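## Task

Take the cooling block sitting in deck slot D2 and set it into the empty spot in the drawer of cooler COLD, resting flat and within that spot's locators. Each of its 5 loose tubes has to finish in the same bore it began in. Afterwards close the drawer completely (COLD's lamp stays on until the drawer is closed). The block already in the drawer must still lie flat in its own spot with every tube in its bore. Plate P1 must stay on D1 just as it is now. Anything that stays in place only because the robot is holding it does not count. Release everything and move the gripper away at the end.

## Robot and tools

Robot: one six-joint Doosan M1013 arm carrying a Robotiq 2F-140 parallel gripper. There is only one arm, so every command is a single row. The fingers point along the gripper's own +z axis and close along its y axis. The reported end_effector_position is the point between the pads when they are shut; closed fingertips stick out about 33 mm past it (9 mm when fully open), and closing pushes the tips roughly 24 mm further from the arm, so keep that gap above any surface.

Frame: the scene frame has its origin on the table top right under the arm base, +z up, +y to the left when facing along +x. Deck slot D1 is beside COLD and D2 is the next one out. COLD is free-standing: at the end it must be within about a finger's width of its start, upright, and barely rotated.

The row (10 numbers, always this order): x, y, z, qw, qx, qy, qz, position, force_limit, speed. The first seven are an absolute gripper pose in the scene frame: metres for x, y, z and a unit quaternion with w first. The last three are each in -1 to 1. position: +1 fully open (140 mm), about -0.8 pads touching, -1 means close until blocked. force_limit: grip strength, roughly 14 N at -1, 60 N at 0, 107 N at +1. speed: finger travel rate, roughly 30, 140 and 250 mm/s at -1, 0, +1. Repeat the wanted quaternion in every row rather than copying a drifted one from the result.

Tools:
- execute_actions {actions: [...], pictures: bool}. An empty list just reports state (with images). One action {rows: [[10 numbers], ...], steps: n} plays up to 15 rows, one per 1/30 s step, n between 11 and 15 (default 15); the final row repeats if rows run out. A wait is {steps: n} with n up to 300, counted from the previous result, including your reply time. Images come only with an empty list or pictures: true.
- move {target: one row, speed: m/s 0.002 to 0.5, default 0.25}: a straight path to that absolute pose lasting 0.5 to 10 s (cut off at 10 s); rotation limited to twice the speed in rad/s, taking the short way. Finger values are sent at the start. It does not avoid obstacles and the hand may overshoot the speed, especially near full reach.
- wait {seconds: 0 to 10}: lets time pass, sends nothing.
- zoom_image {camera, region: [x0, y0, x1, y1] pixels, at most 504x504}: cameras cam_head_left, cam_head_right, cam_high, cam_low, cam_wrist, each 504x504.
- read_manual {section: "licences"}: licence texts only.
- finished_scene {scene: 1 or 2}: irreversible; grades the current scene and starts the next.

Motion limits: each step the commanded pose is trimmed to at most 70 mm and 16 degrees away from the measured hand pose, and inverse kinematics favours position over orientation. A call is rejected (nothing sent) if the target lies over 0.6 m from the last reported position along any gripper axis. After an action ends the arm only continues to the last trimmed pose, so far goals need several actions; read the returned pose and send the remainder. Each action's result is captured 11 steps early; those steps run while you think, and the next action begins after them. Your thinking time lets the simulation run.

Reading results: the state line gives hand position, quaternion and velocities. object_status: 0 moving, 1 blocked while opening, 2 blocked while closing (a real grip; confirm this after sending -1), 3 reached target or pads met (thin item possibly held). position_measured is in counts, 3 open to 230 shut, not linear. Stopped fingers stay put until position changes by 0.01 or more; to squeeze harder, raise force_limit and switch -1 to -0.98 or back. HELD marks steps where your row was partly or wholly blocked; a "pose unreachable" line means the clearance check altered the command (the base mount counts as arm). "Hand target" shows the current goal pose when nothing is pending. A move's result adds a "move:" line: done (settled near target), off_target, moving, held, fault, plus limits such as paced (pose clipped) or held (some steps blocked, after which the arm may surge), and the distance to target. Joint torques have per-unit offsets and noise.

Hazards: contact torque at a joint's load limit (waist/shoulder 312, elbow 147, wrist joints 41.4 N m, held weight included) or any external force of 144 N causes a 10 s stop that drops the rest of the call. The arm is stiff, so aim only slightly past a contact and approach slowly; faster touches hit harder. Holding loads heats motors; heed MOTOR HOT warnings before a brake stop. Do not drop, slam or knock anything, and never push items off the table, which ends the scene. Parts may occasionally be tugged or nudged by outside disturbances. Finish with the gripper open and withdrawn.

Each tool is called after "Request:" as a command line: name --argument value for each argument, lists and objects as JSON in quotes; but a table of rows of numbers goes row by row, as --pt "numbers of a row", without its own name.

## Session

I'll start by looking at the current state.

Request:
execute_actions --actions '[]'

Scene clock: 0.00 s of 10800.00 s.
end_effector_position=(+0.2610, -0.0039, +0.2837) position_measured=3 object_status=3 end_effector_quat_wxyz=(+0.292, +0.780, -0.283, +0.477) end_effector_velocity=(+0.000, +0.000, +0.000) end_effector_angular_velocity=(+0.001, -0.001, -0.000)
Joint positions: [ 1.159 -0.216  2.629 -0.969  1.563  3.89 ]
Joint velocities: [ 0.    -0.    -0.     0.    -0.     0.001]
Joint torques (N m, as the joint torque sensors report them, + toward a larger angle): no reading
Hand target: +0.261, -0.004, +0.284; +0.292, +0.780, -0.283, +0.477

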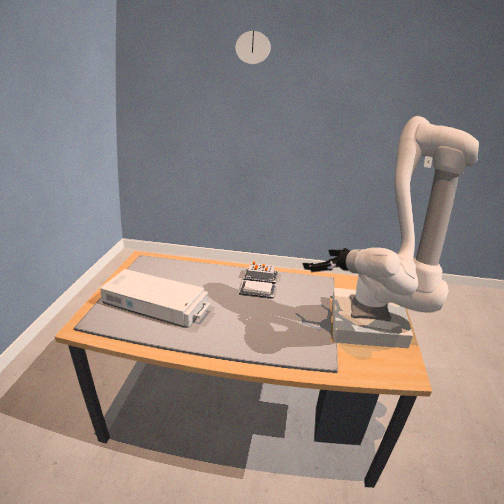

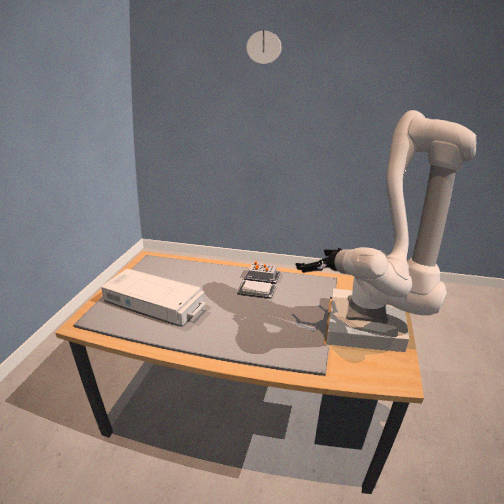

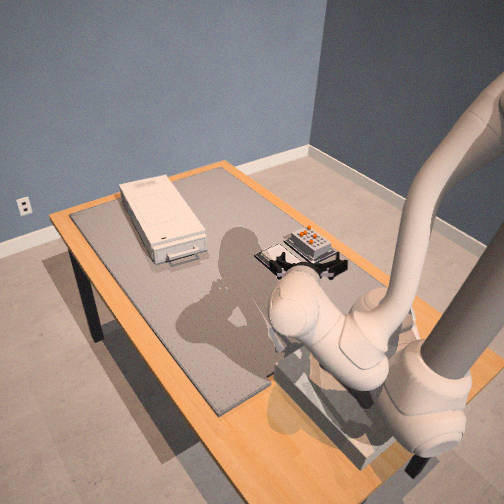

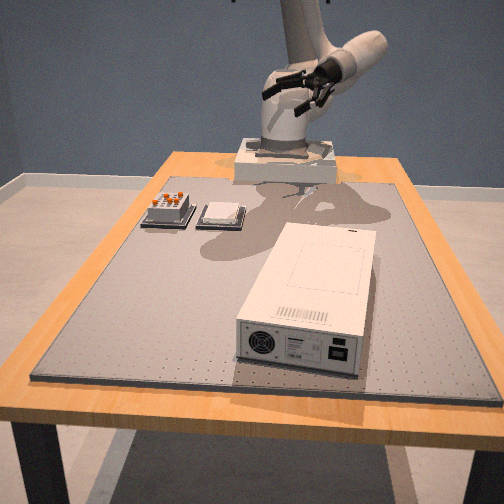

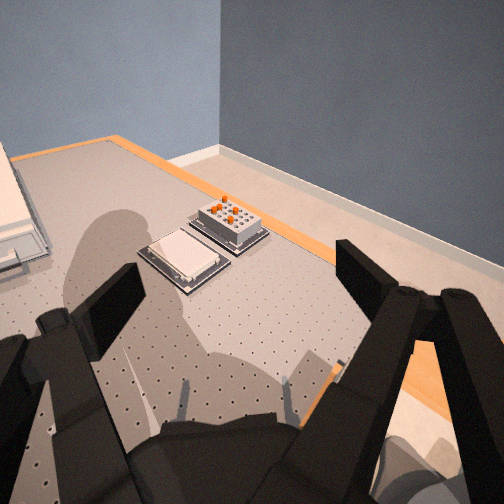

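Request:
zoom_image --camera "cam_high" --region '[100, 160, 360, 300]'

Request:
zoom_image --camera "cam_head_left" --region '[90, 250, 290, 340]'

Request:
zoom_image --camera "cam_low" --region '[130, 180, 390, 260]'

Region (100, 160, 360, 300) of cam_high's 504x504 image, scaled by 1.938, with more detail than that image has; it fills the top 271 rows of this view, and the rest is white.

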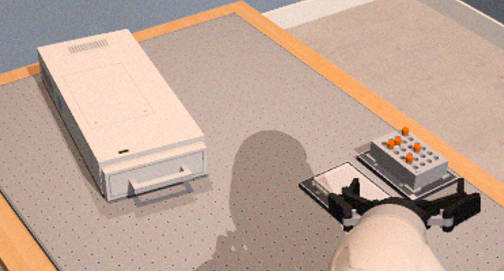

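Region (90, 250, 290, 340) of cam_head_left's 504x504 image, scaled by 2.520, with more detail than that image has; it fills the top 227 rows of this view, and the rest is white.

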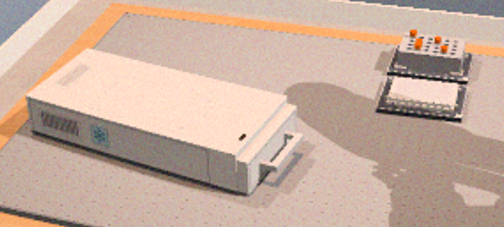

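Region (130, 180, 390, 260) of cam_low's 504x504 image, scaled by 1.938, with more detail than that image has; it fills the top 155 rows of this view, and the rest is white.

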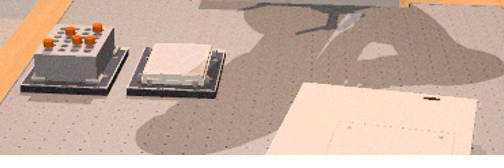

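Request:
move --target '[0.5, -0.05, 0.45, 0, 1, 0, 0, 1, 0, 0]' --speed 0.3

Scene clock: 5.20 s of 10800.00 s.
end_effector_position=(+0.4997, -0.0491, +0.4499) position_measured=3 object_status=3 end_effector_quat_wxyz=(-0.000, +1.000, +0.000, -0.001) end_effector_velocity=(+0.001, +0.000, +0.000) end_effector_angular_velocity=(+0.002, +0.005, +0.002)
Joint positions: [-0.176 -0.093  1.765  0.015  1.468  1.381]
Joint velocities: [-0.     0.004 -0.004  0.001  0.005 -0.002]
Joint torques (N m, as the joint torque sensors report them, + toward a larger angle): [  2.68 -32.38 -42.23   5.11   0.31  -0.34]
Hand target: +0.500, -0.049, +0.450; -0.000, +1.000, +0.000, -0.001
Off the commanded pose: 0.001 m, 0 deg.
Kept back: nothing.
move: done

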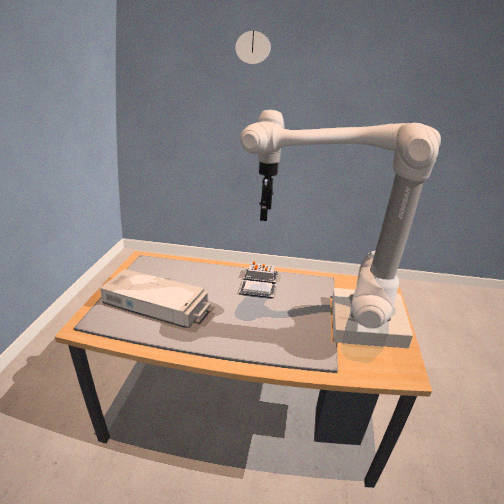

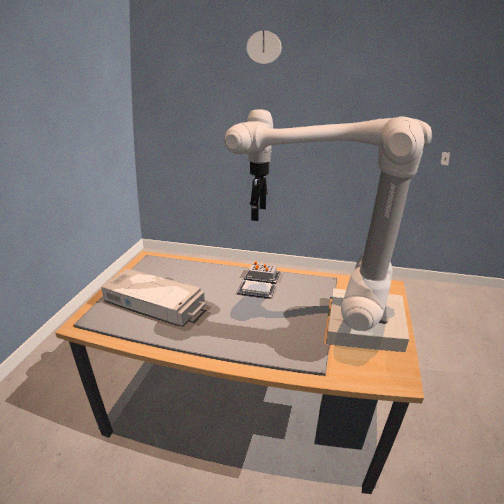

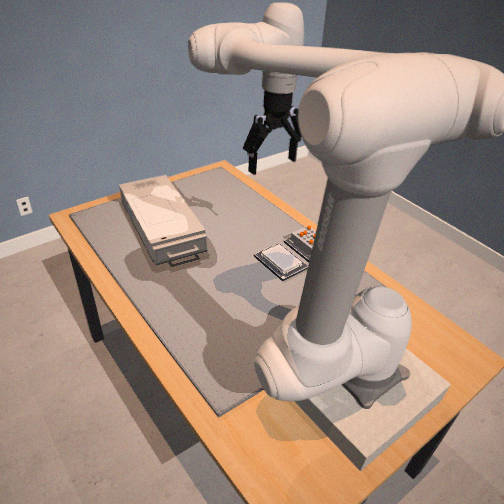

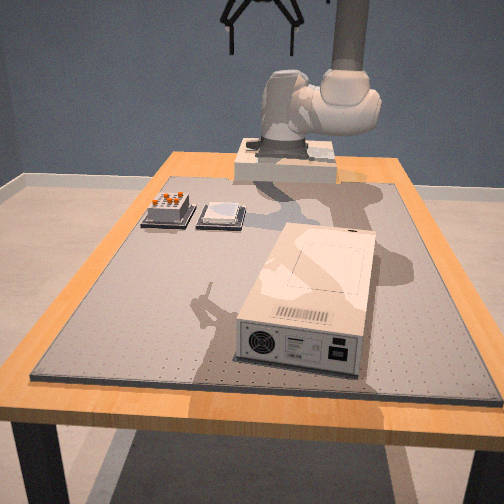

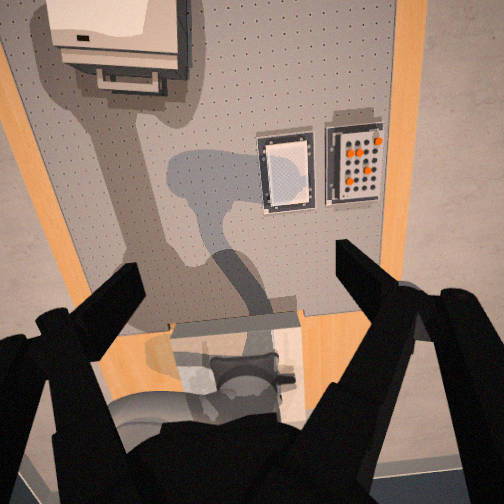

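Request:
zoom_image --camera "cam_wrist" --region '[240, 90, 410, 260]'

Request:
zoom_image --camera "cam_wrist" --region '[30, 0, 220, 120]'

Region (240, 90, 410, 260) of cam_wrist's 504x504 image, scaled by 2.965, with more detail than that image has.

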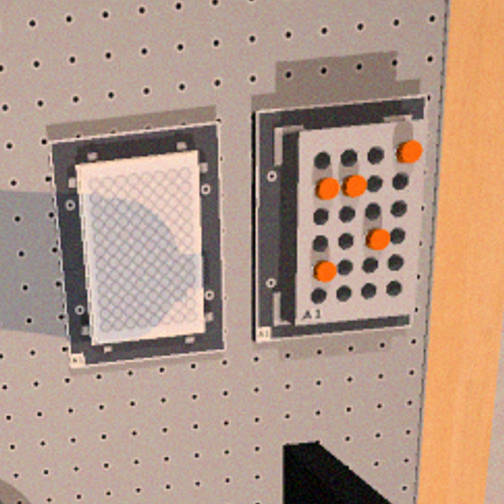

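Region (30, 0, 220, 120) of cam_wrist's 504x504 image, scaled by 2.653, with more detail than that image has; it fills the top 318 rows of this view, and the rest is white.

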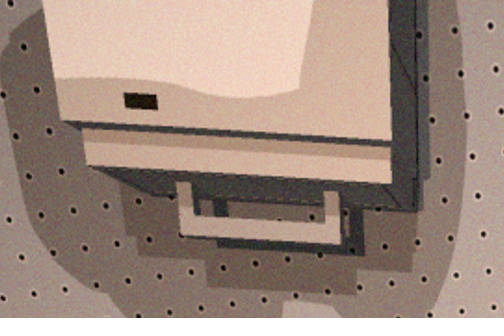

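Request:
zoom_image --camera "cam_wrist" --region '[60, 220, 420, 400]'

Region (60, 220, 420, 400) of cam_wrist's 504x504 image, scaled by 1.400, with more detail than that image has.

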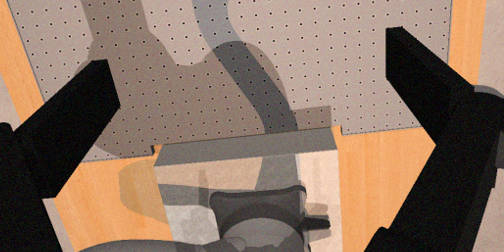

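Request:
move --target '[0.5, -0.05, 0.3, 0, 1, 0, 0, 1, 0, 0]' --speed 0.3

Scene clock: 11.07 s of 10800.00 s.
end_effector_position=(+0.5001, -0.0500, +0.3001) position_measured=3 object_status=3 end_effector_quat_wxyz=(+0.000, +1.000, -0.000, +0.000) end_effector_velocity=(+0.000, -0.001, -0.001) end_effector_angular_velocity=(-0.000, -0.001, -0.002)
Joint positions: [-0.173 -0.031  1.985  0.016  1.185  1.379]
Joint velocities: [-0.002  0.001  0.001  0.    -0.003  0.   ]
Joint torques (N m, as the joint torque sensors report them, + toward a larger angle): [ -0.78 -35.69 -39.68   4.92   0.53   0.23]
Hand target: +0.500, -0.050, +0.300; +0.000, +1.000, -0.000, -0.000
Off the commanded pose: 0.000 m, 0 deg.
Kept back: nothing.
After step 90, 1.83 s passed at rest.
move: done

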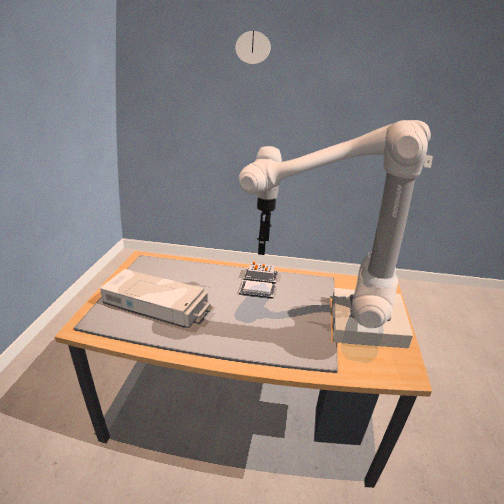

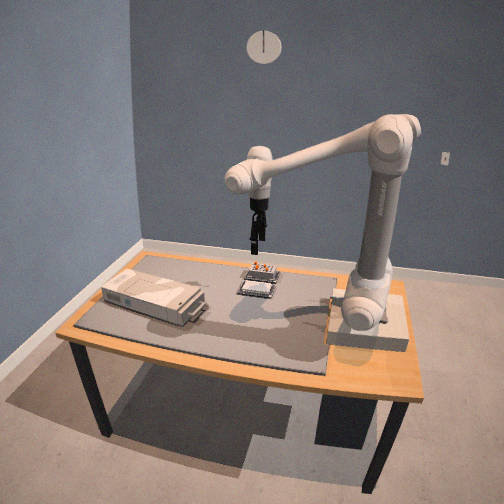

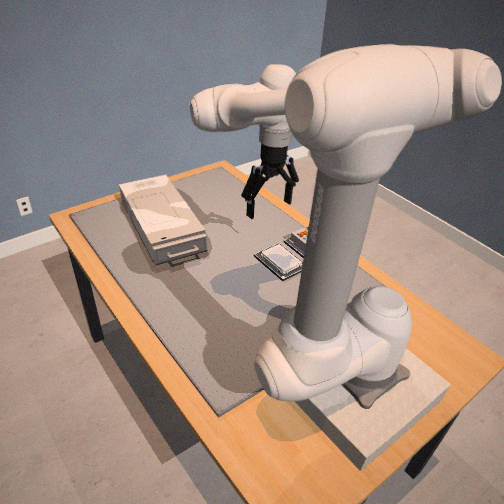

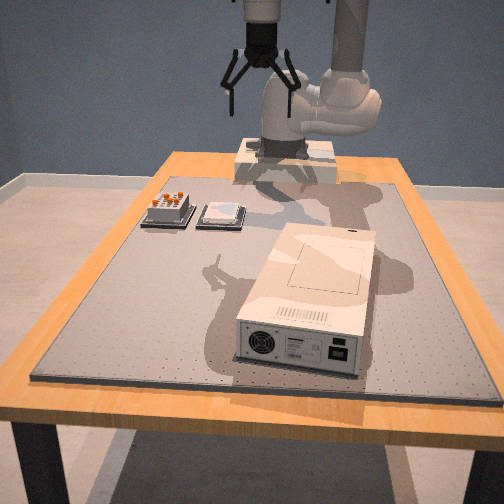

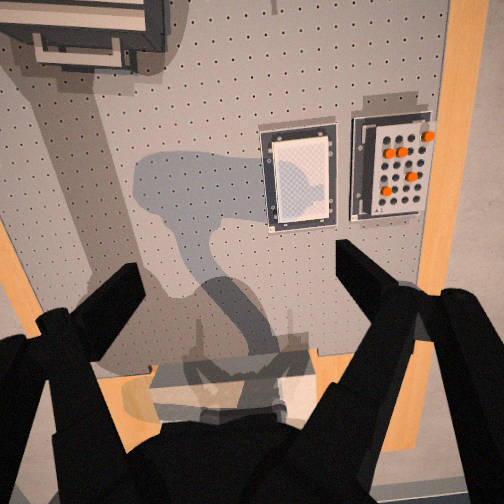

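Request:
zoom_image --camera "cam_wrist" --region '[250, 70, 450, 270]'

Request:
zoom_image --camera "cam_wrist" --region '[0, 0, 190, 100]'

Region (250, 70, 450, 270) of cam_wrist's 504x504 image, scaled by 2.520, with more detail than that image has.

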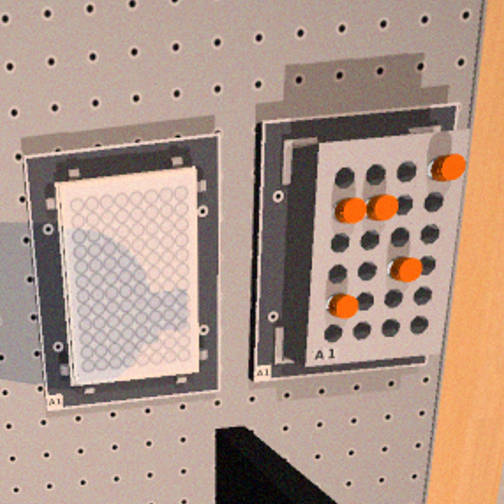

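Region (0, 0, 190, 100) of cam_wrist's 504x504 image, scaled by 2.653, with more detail than that image has; it fills the top 265 rows of this view, and the rest is white.

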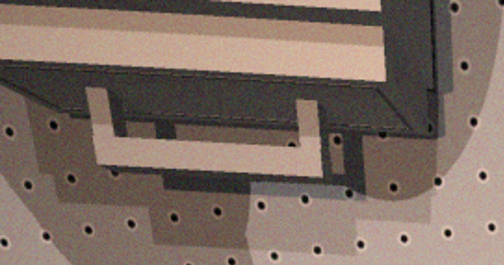

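Request:
move --target '[0.711, 0.142, 0.16, 0, 0.766, 0.643, 0, -0.29, 0, 0]' --speed 0.4

Scene clock: 24.33 s of 10800.00 s.
end_effector_position=(+0.7107, +0.1421, +0.1602) position_measured=165 object_status=3 end_effector_quat_wxyz=(+0.000, +0.766, +0.643, -0.000) end_effector_velocity=(+0.001, -0.000, -0.001) end_effector_angular_velocity=(+0.001, +0.001, +0.005)
Joint positions: [0.154 0.407 1.719 0.015 1.008 0.309]
Joint velocities: [-0.001  0.002 -0.002  0.001  0.001 -0.007]
Joint torques (N m, as the joint torque sensors report them, + toward a larger angle): [  1.79 -74.86 -37.44   4.11   0.55  -0.12]
Hand target: +0.711, +0.142, +0.160; +0.000, +0.766, +0.643, -0.000
Off the commanded pose: 0.000 m, 0 deg.
Kept back: nothing.
After step 90, 8.00 s passed at rest.
move: done

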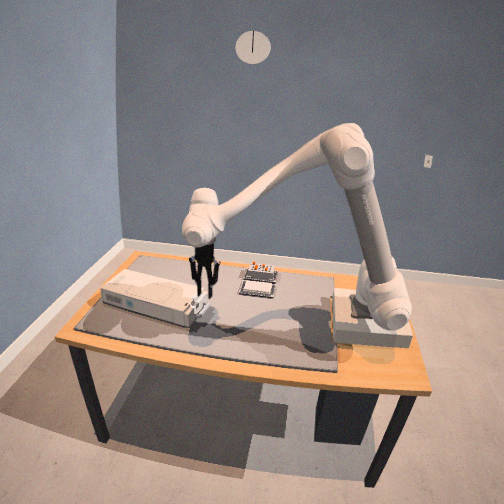

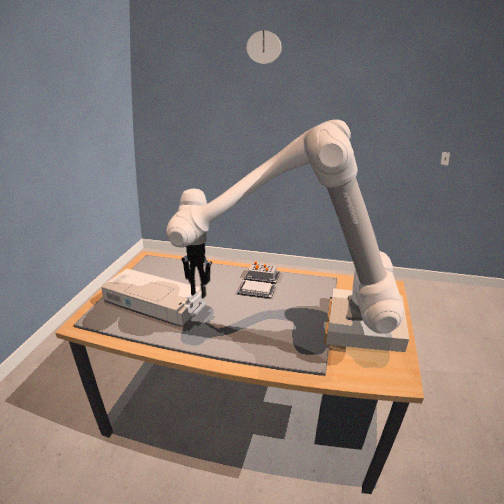

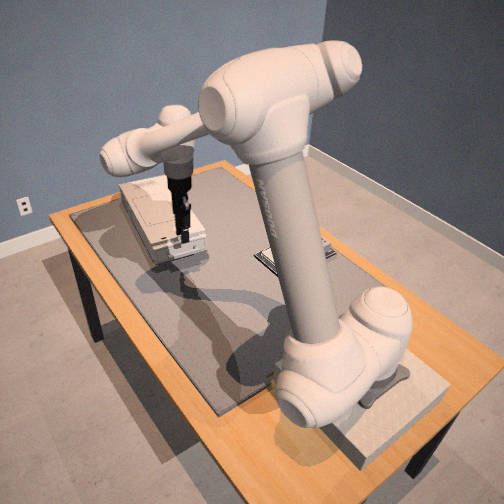

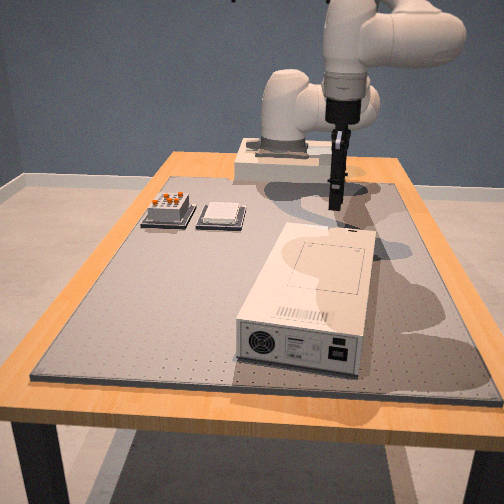

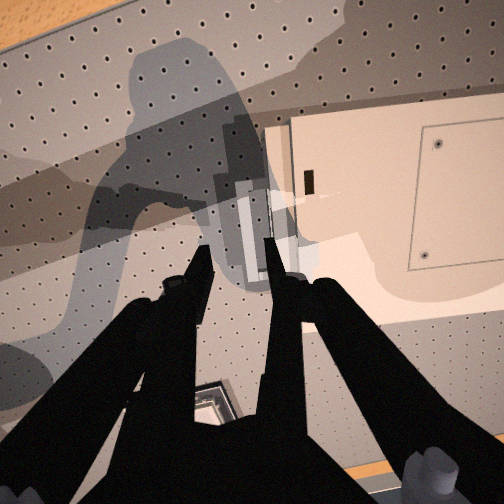

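Request:
zoom_image --camera "cam_wrist" --region '[170, 110, 350, 340]'

Region (170, 110, 350, 340) of cam_wrist's 504x504 image, scaled by 2.191, with more detail than that image has; it fills the left 394 columns of this view, and the rest is white.

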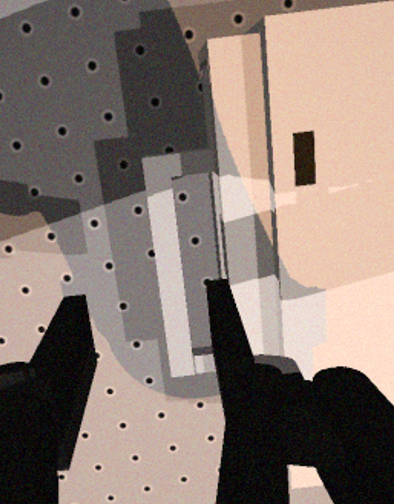

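Request:
move --target '[0.705, 0.138, 0.072, 0, 0.766, 0.643, 0, -0.29, 0, 0]' --speed 0.1

Scene clock: 28.03 s of 10800.00 s.
end_effector_position=(+0.7051, +0.1380, +0.0721) position_measured=165 object_status=3 end_effector_quat_wxyz=(+0.000, +0.766, +0.643, +0.000) end_effector_velocity=(+0.000, +0.000, -0.001) end_effector_angular_velocity=(-0.001, -0.001, +0.002)
Joint positions: [0.151 0.484 1.791 0.018 0.859 0.302]
Joint velocities: [ 0.001  0.001  0.    -0.001 -0.002 -0.   ]
Joint torques (N m, as the joint torque sensors report them, + toward a larger angle): [ -0.12 -80.44 -33.07   4.27   0.41   0.23]
Hand target: +0.705, +0.138, +0.072; +0.000, +0.766, +0.643, -0.000
Off the commanded pose: 0.000 m, 0 deg.
Kept back: nothing.
move: done

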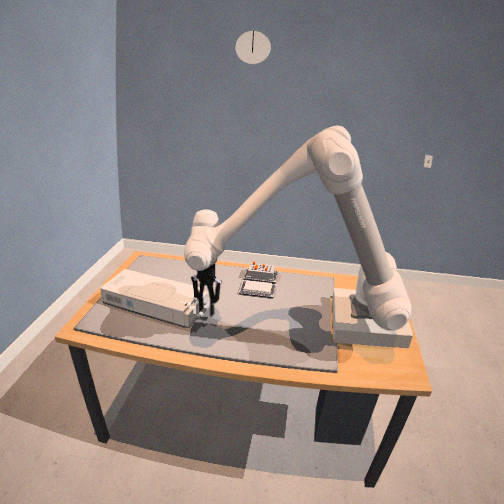

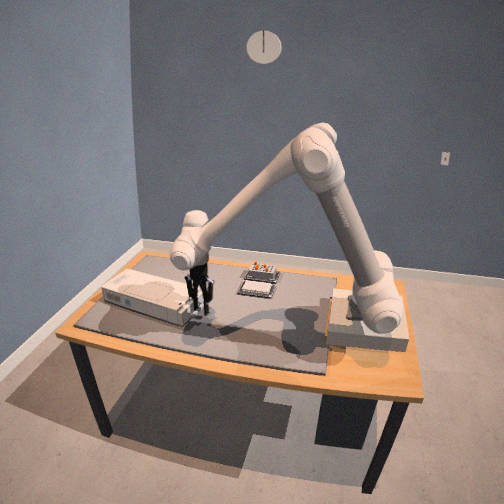

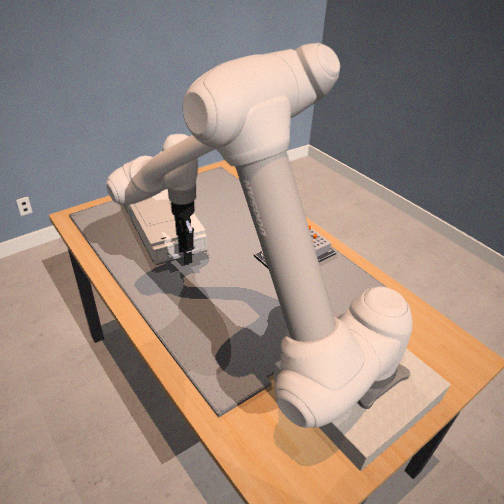

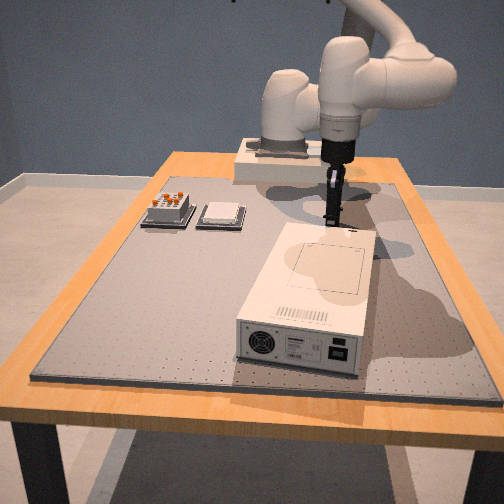

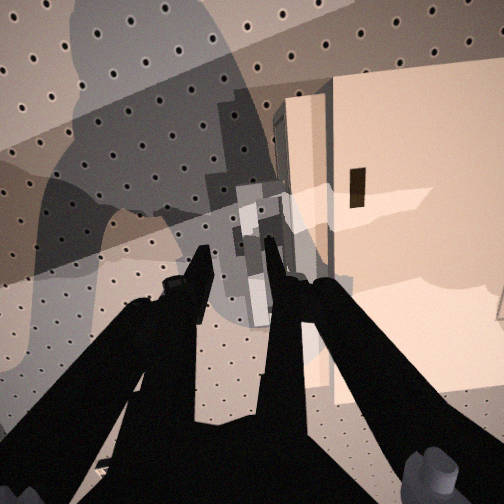

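Request:
zoom_image --camera "cam_wrist" --region '[190, 160, 350, 340]'

Request:
zoom_image --camera "cam_head_left" --region '[170, 270, 240, 330]'

Region (190, 160, 350, 340) of cam_wrist's 504x504 image, scaled by 2.800, with more detail than that image has.

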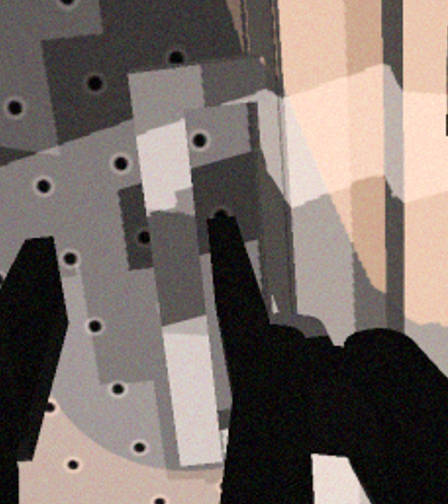

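Region (170, 270, 240, 330) of cam_head_left's 504x504 image, scaled by 7.200, with more detail than that image has; it fills the top 432 rows of this view, and the rest is white.

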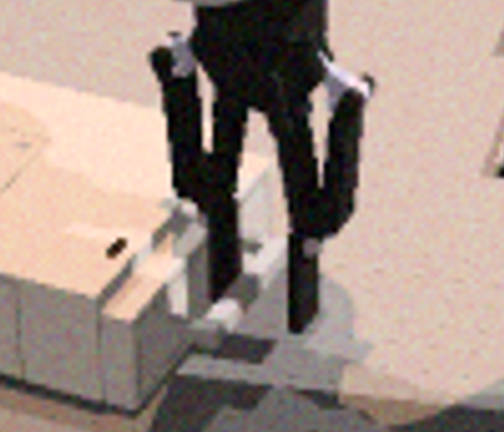

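Request:
move --target '[0.6656, 0.145, 0.072, 0, 0.766, 0.643, 0, -0.29, 0, 0]' --speed 0.04

Scene clock: 31.00 s of 10800.00 s.
end_effector_position=(+0.6657, +0.1449, +0.0720) position_measured=165 object_status=3 end_effector_quat_wxyz=(-0.000, +0.766, +0.643, -0.000) end_effector_velocity=(-0.002, +0.000, -0.000) end_effector_angular_velocity=(+0.000, +0.000, -0.000)
Joint positions: [0.17  0.438 1.868 0.018 0.828 0.319]
Joint velocities: [ 0.    -0.002  0.003  0.    -0.001  0.001]
Joint torques (N m, as the joint torque sensors report them, + toward a larger angle): [  3.23 -73.43 -32.18   4.7    1.3    0.22]
Hand target: +0.666, +0.145, +0.072; +0.000, +0.766, +0.643, -0.000
Off the commanded pose: 0.000 m, 0 deg.
Kept back: nothing.
move: done

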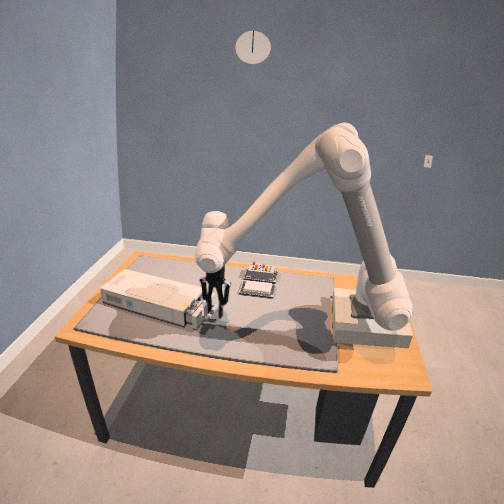

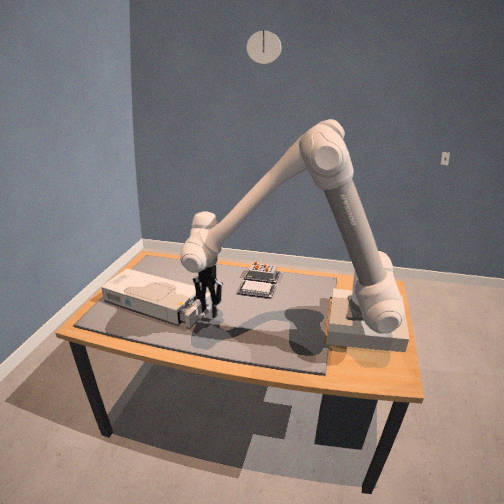

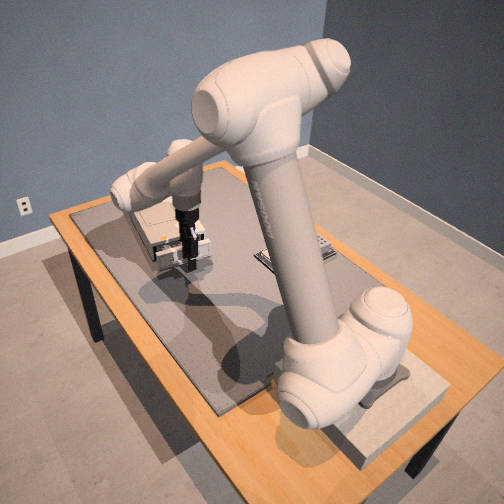

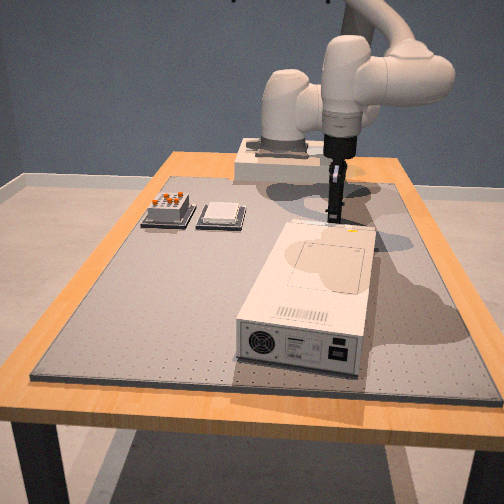

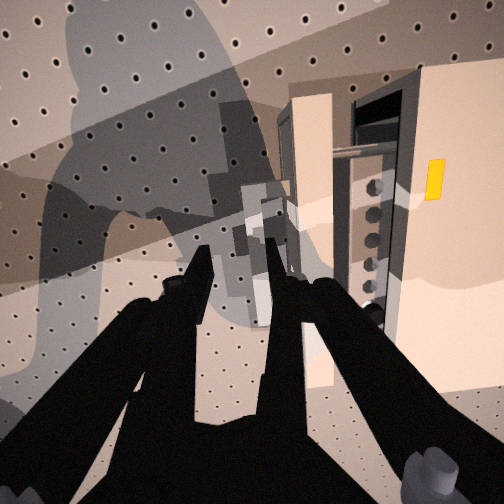

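Request:
move --target '[0.5376, 0.1676, 0.072, 0, 0.766, 0.643, 0, -0.29, 0, 0]' --speed 0.07

Scene clock: 33.83 s of 10800.00 s.
end_effector_position=(+0.5376, +0.1674, +0.0719) position_measured=165 object_status=3 end_effector_quat_wxyz=(-0.000, +0.766, +0.643, -0.000) end_effector_velocity=(-0.002, +0.000, -0.000) end_effector_angular_velocity=(+0.000, +0.001, -0.001)
Joint positions: [0.245 0.289 2.1   0.019 0.743 0.393]
Joint velocities: [ 0.001 -0.001  0.003  0.    -0.001  0.002]
Joint torques (N m, as the joint torque sensors report them, + toward a larger angle): [  4.99 -58.23 -28.89   4.95   1.28  -0.32]
Hand target: +0.538, +0.167, +0.072; +0.000, +0.766, +0.643, -0.000
Off the commanded pose: 0.000 m, 0 deg.
Kept back: nothing.
move: done

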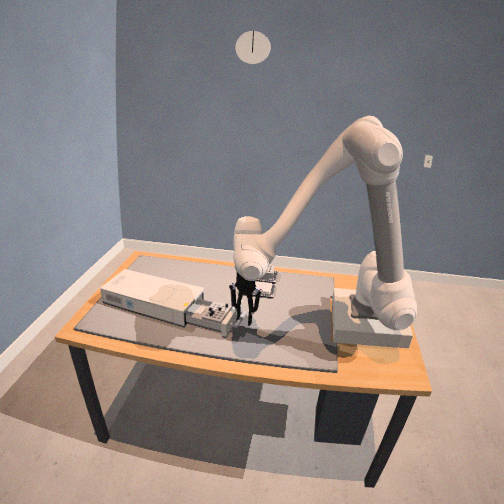

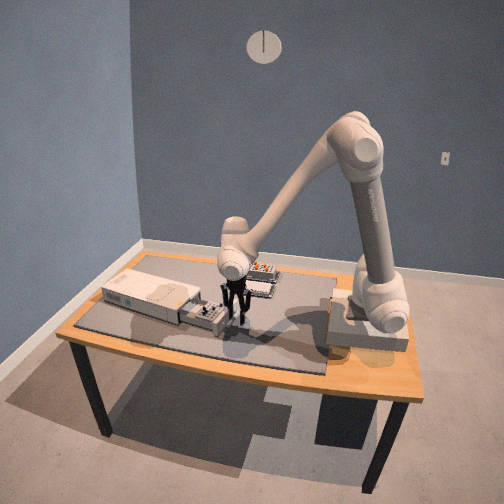

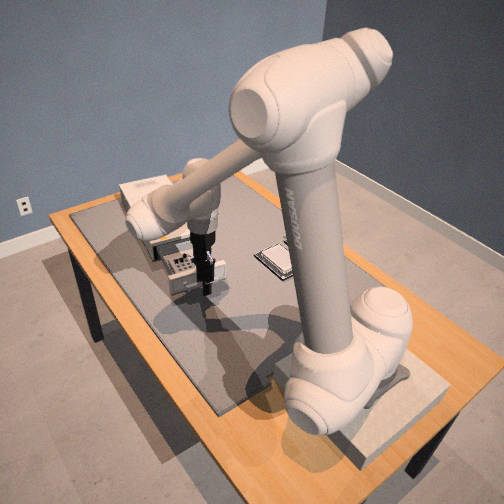

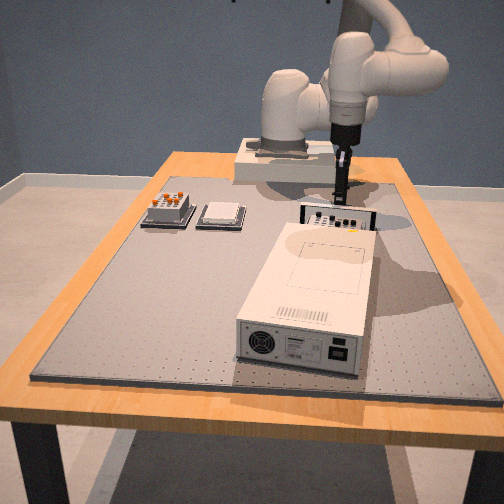

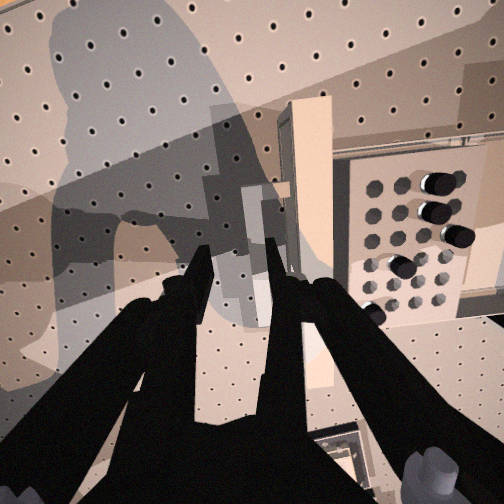

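Request:
zoom_image --camera "cam_head_left" --region '[160, 275, 270, 345]'

Region (160, 275, 270, 345) of cam_head_left's 504x504 image, scaled by 4.582, with more detail than that image has; it fills the top 321 rows of this view, and the rest is white.

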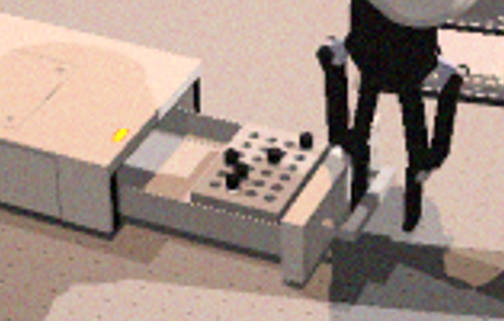

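Request:
move --target '[0.4883, 0.1763, 0.072, 0, 0.766, 0.643, 0, -0.29, 0, 0]' --speed 0.05

Request:
zoom_image --camera "cam_head_left" --region '[160, 275, 270, 345]'

Scene clock: 38.53 s of 10800.00 s.
end_effector_position=(+0.4884, +0.1762, +0.0720) position_measured=165 object_status=3 end_effector_quat_wxyz=(-0.000, +0.766, +0.643, -0.000) end_effector_velocity=(-0.001, +0.000, +0.000) end_effector_angular_velocity=(-0.000, -0.000, +0.000)
Joint positions: [0.284 0.232 2.182 0.019 0.718 0.432]
Joint velocities: [ 0.002 -0.001  0.002 -0.    -0.     0.001]
Joint torques (N m, as the joint torque sensors report them, + toward a larger angle): [  3.78 -52.56 -28.63   3.7    0.74  -0.16]
Hand target: +0.488, +0.176, +0.072; +0.000, +0.766, +0.643, -0.000
Off the commanded pose: 0.000 m, 0 deg.
Kept back: nothing.
After step 90, 0.37 s passed at rest.
move: done

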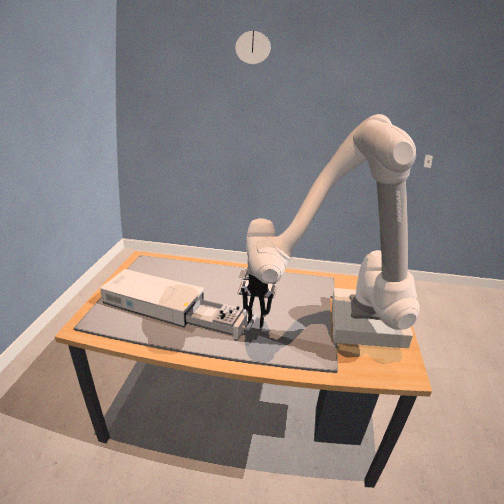

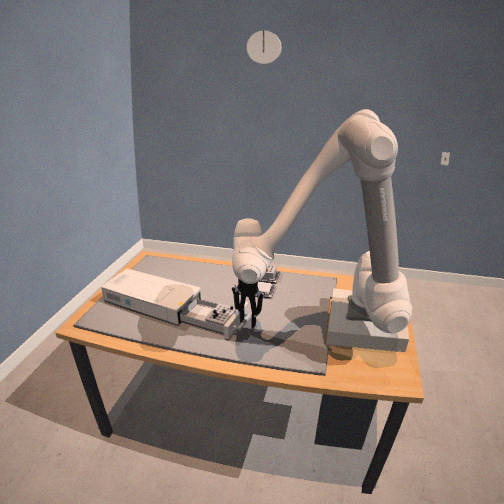

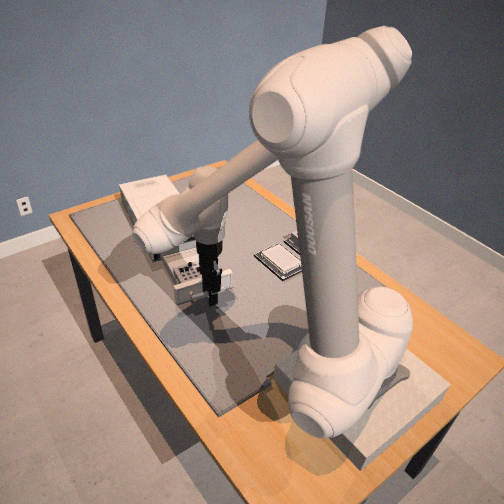

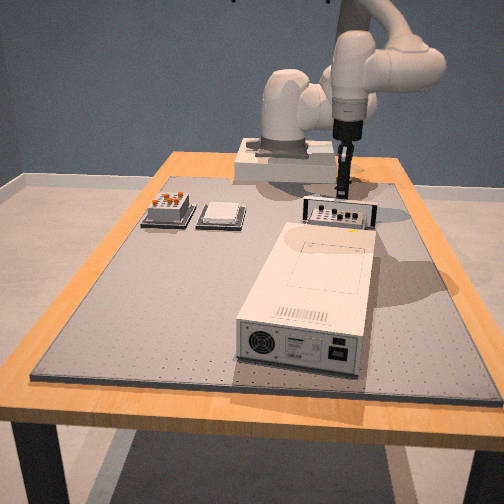

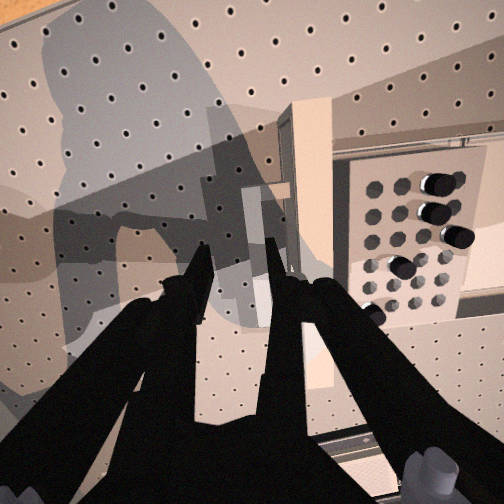

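Region (160, 275, 270, 345) of cam_head_left's 504x504 image, scaled by 4.582, with more detail than that image has; it fills the top 321 rows of this view, and the rest is white.

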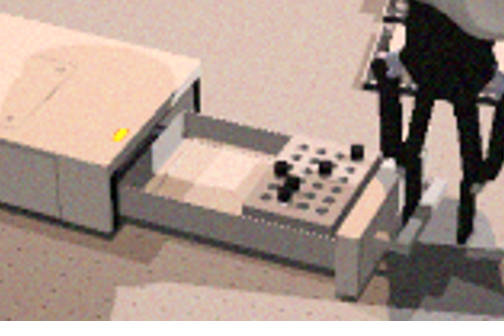

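Request:
execute_actions --actions '[{"rows": [[0.4873,0.1765,0.072,0,0.766,0.643,0,-0.29,0,0],[0.4863,0.1766,0.072,0,0.766,0.643,0,-0.29,0,0],[0.4853,0.1768,0.072,0,0.766,0.643,0,-0.29,0,0],[0.4844,0.177,0.072,0,0.766,0.643,0,-0.29,0,0],[0.4834,0.1772,0.072,0,0.766,0.643,0,-0.29,0,0],[0.4824,0.1773,0.072,0,0.766,0.643,0,-0.29,0,0],[0.4814,0.1775,0.072,0,0.766,0.643,0,-0.29,0,0],[0.4804,0.1777,0.072,0,0.766,0.643,0,-0.29,0,0],[0.4794,0.1779,0.072,0,0.766,0.643,0,-0.29,0,0],[0.4785,0.178,0.072,0,0.766,0.643,0,-0.29,0,0]], "steps": 15}]'

Request:
execute_actions --actions '[]'

Scene clock: 40.03 s of 10800.00 s.
end_effector_position=(+0.4868, +0.1765, +0.0720) position_measured=165 object_status=3 end_effector_quat_wxyz=(+0.000, +0.766, +0.643, -0.000) end_effector_velocity=(-0.023, +0.004, -0.000) end_effector_angular_velocity=(-0.000, +0.000, +0.002)
Joint positions: [0.286 0.231 2.184 0.019 0.718 0.433]
Joint velocities: [ 0.02  -0.026  0.036  0.    -0.01   0.018]
Joint torques (N m, as the joint torque sensors report them, + toward a larger angle): [  2.92 -50.84 -28.98   4.52   0.83   0.35]
Steps of this call (steps 1 to 41: nothing new was sent; steps 42 to 45: the first 4 steps of this action). Readings (end_effector_position | what the end effector reports):
42: (+0.4883, +0.1762, +0.0720) | position_measured=165 object_status=3
43: (+0.4881, +0.1763, +0.0720) | position_measured=165 object_status=3
45: the state above

Scene clock: 40.40 s of 10800.00 s.
end_effector_position=(+0.4789, +0.1779, +0.0720) position_measured=165 object_status=3 end_effector_quat_wxyz=(+0.000, +0.766, +0.643, +0.000) end_effector_velocity=(-0.005, +0.001, -0.000) end_effector_angular_velocity=(+0.000, +0.002, -0.001)
Joint positions: [0.293 0.221 2.197 0.019 0.714 0.44 ]
Joint velocities: [ 0.004 -0.005  0.008  0.001 -0.001  0.004]
Joint torques (N m, as the joint torque sensors report them, + toward a larger angle): [  6.86 -53.94 -15.63   6.59   8.66   0.07]
Hand target: +0.478, +0.178, +0.072; +0.000, +0.766, +0.643, -0.000
Off the commanded pose: 0.000 m, 0 deg.
Kept back: nothing.
Steps of this call (steps 1 to 11: the last 11 steps of your previous action). Readings (end_effector_position | what the end effector reports):
1: (+0.4860, +0.1766, +0.0720) | position_measured=165 object_status=3
2: (+0.4852, +0.1768, +0.0720) | position_measured=165 object_status=3
4: (+0.4834, +0.1771, +0.0720) | position_measured=165 object_status=3
8: (+0.4799, +0.1778, +0.0720) | position_measured=165 object_status=3
11: the state above

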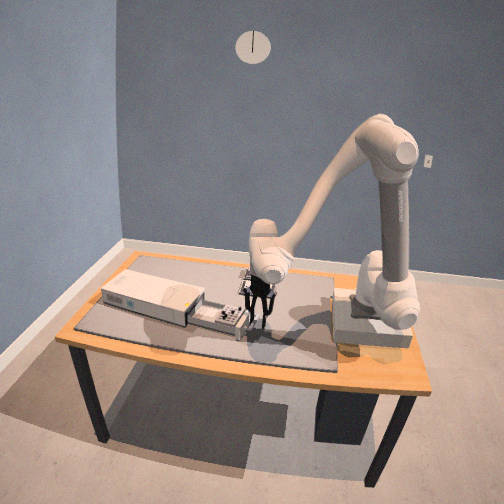

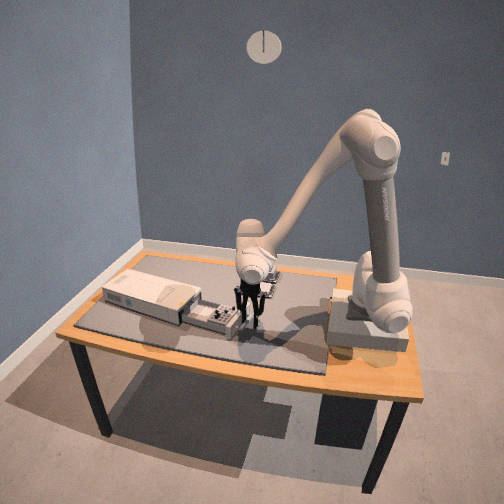

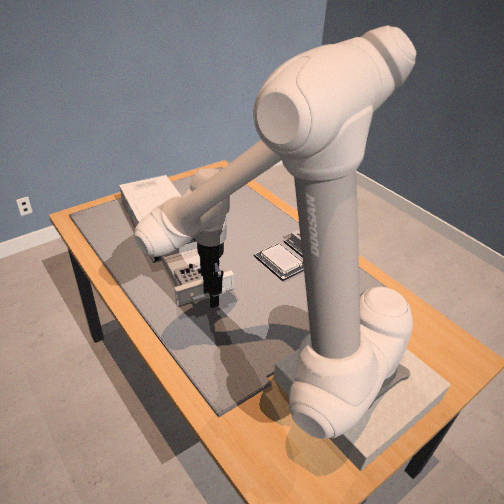

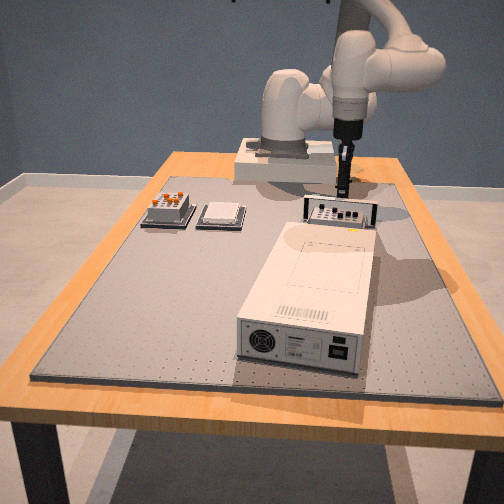

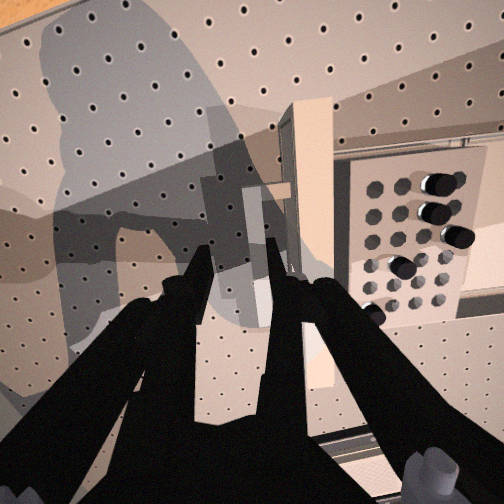

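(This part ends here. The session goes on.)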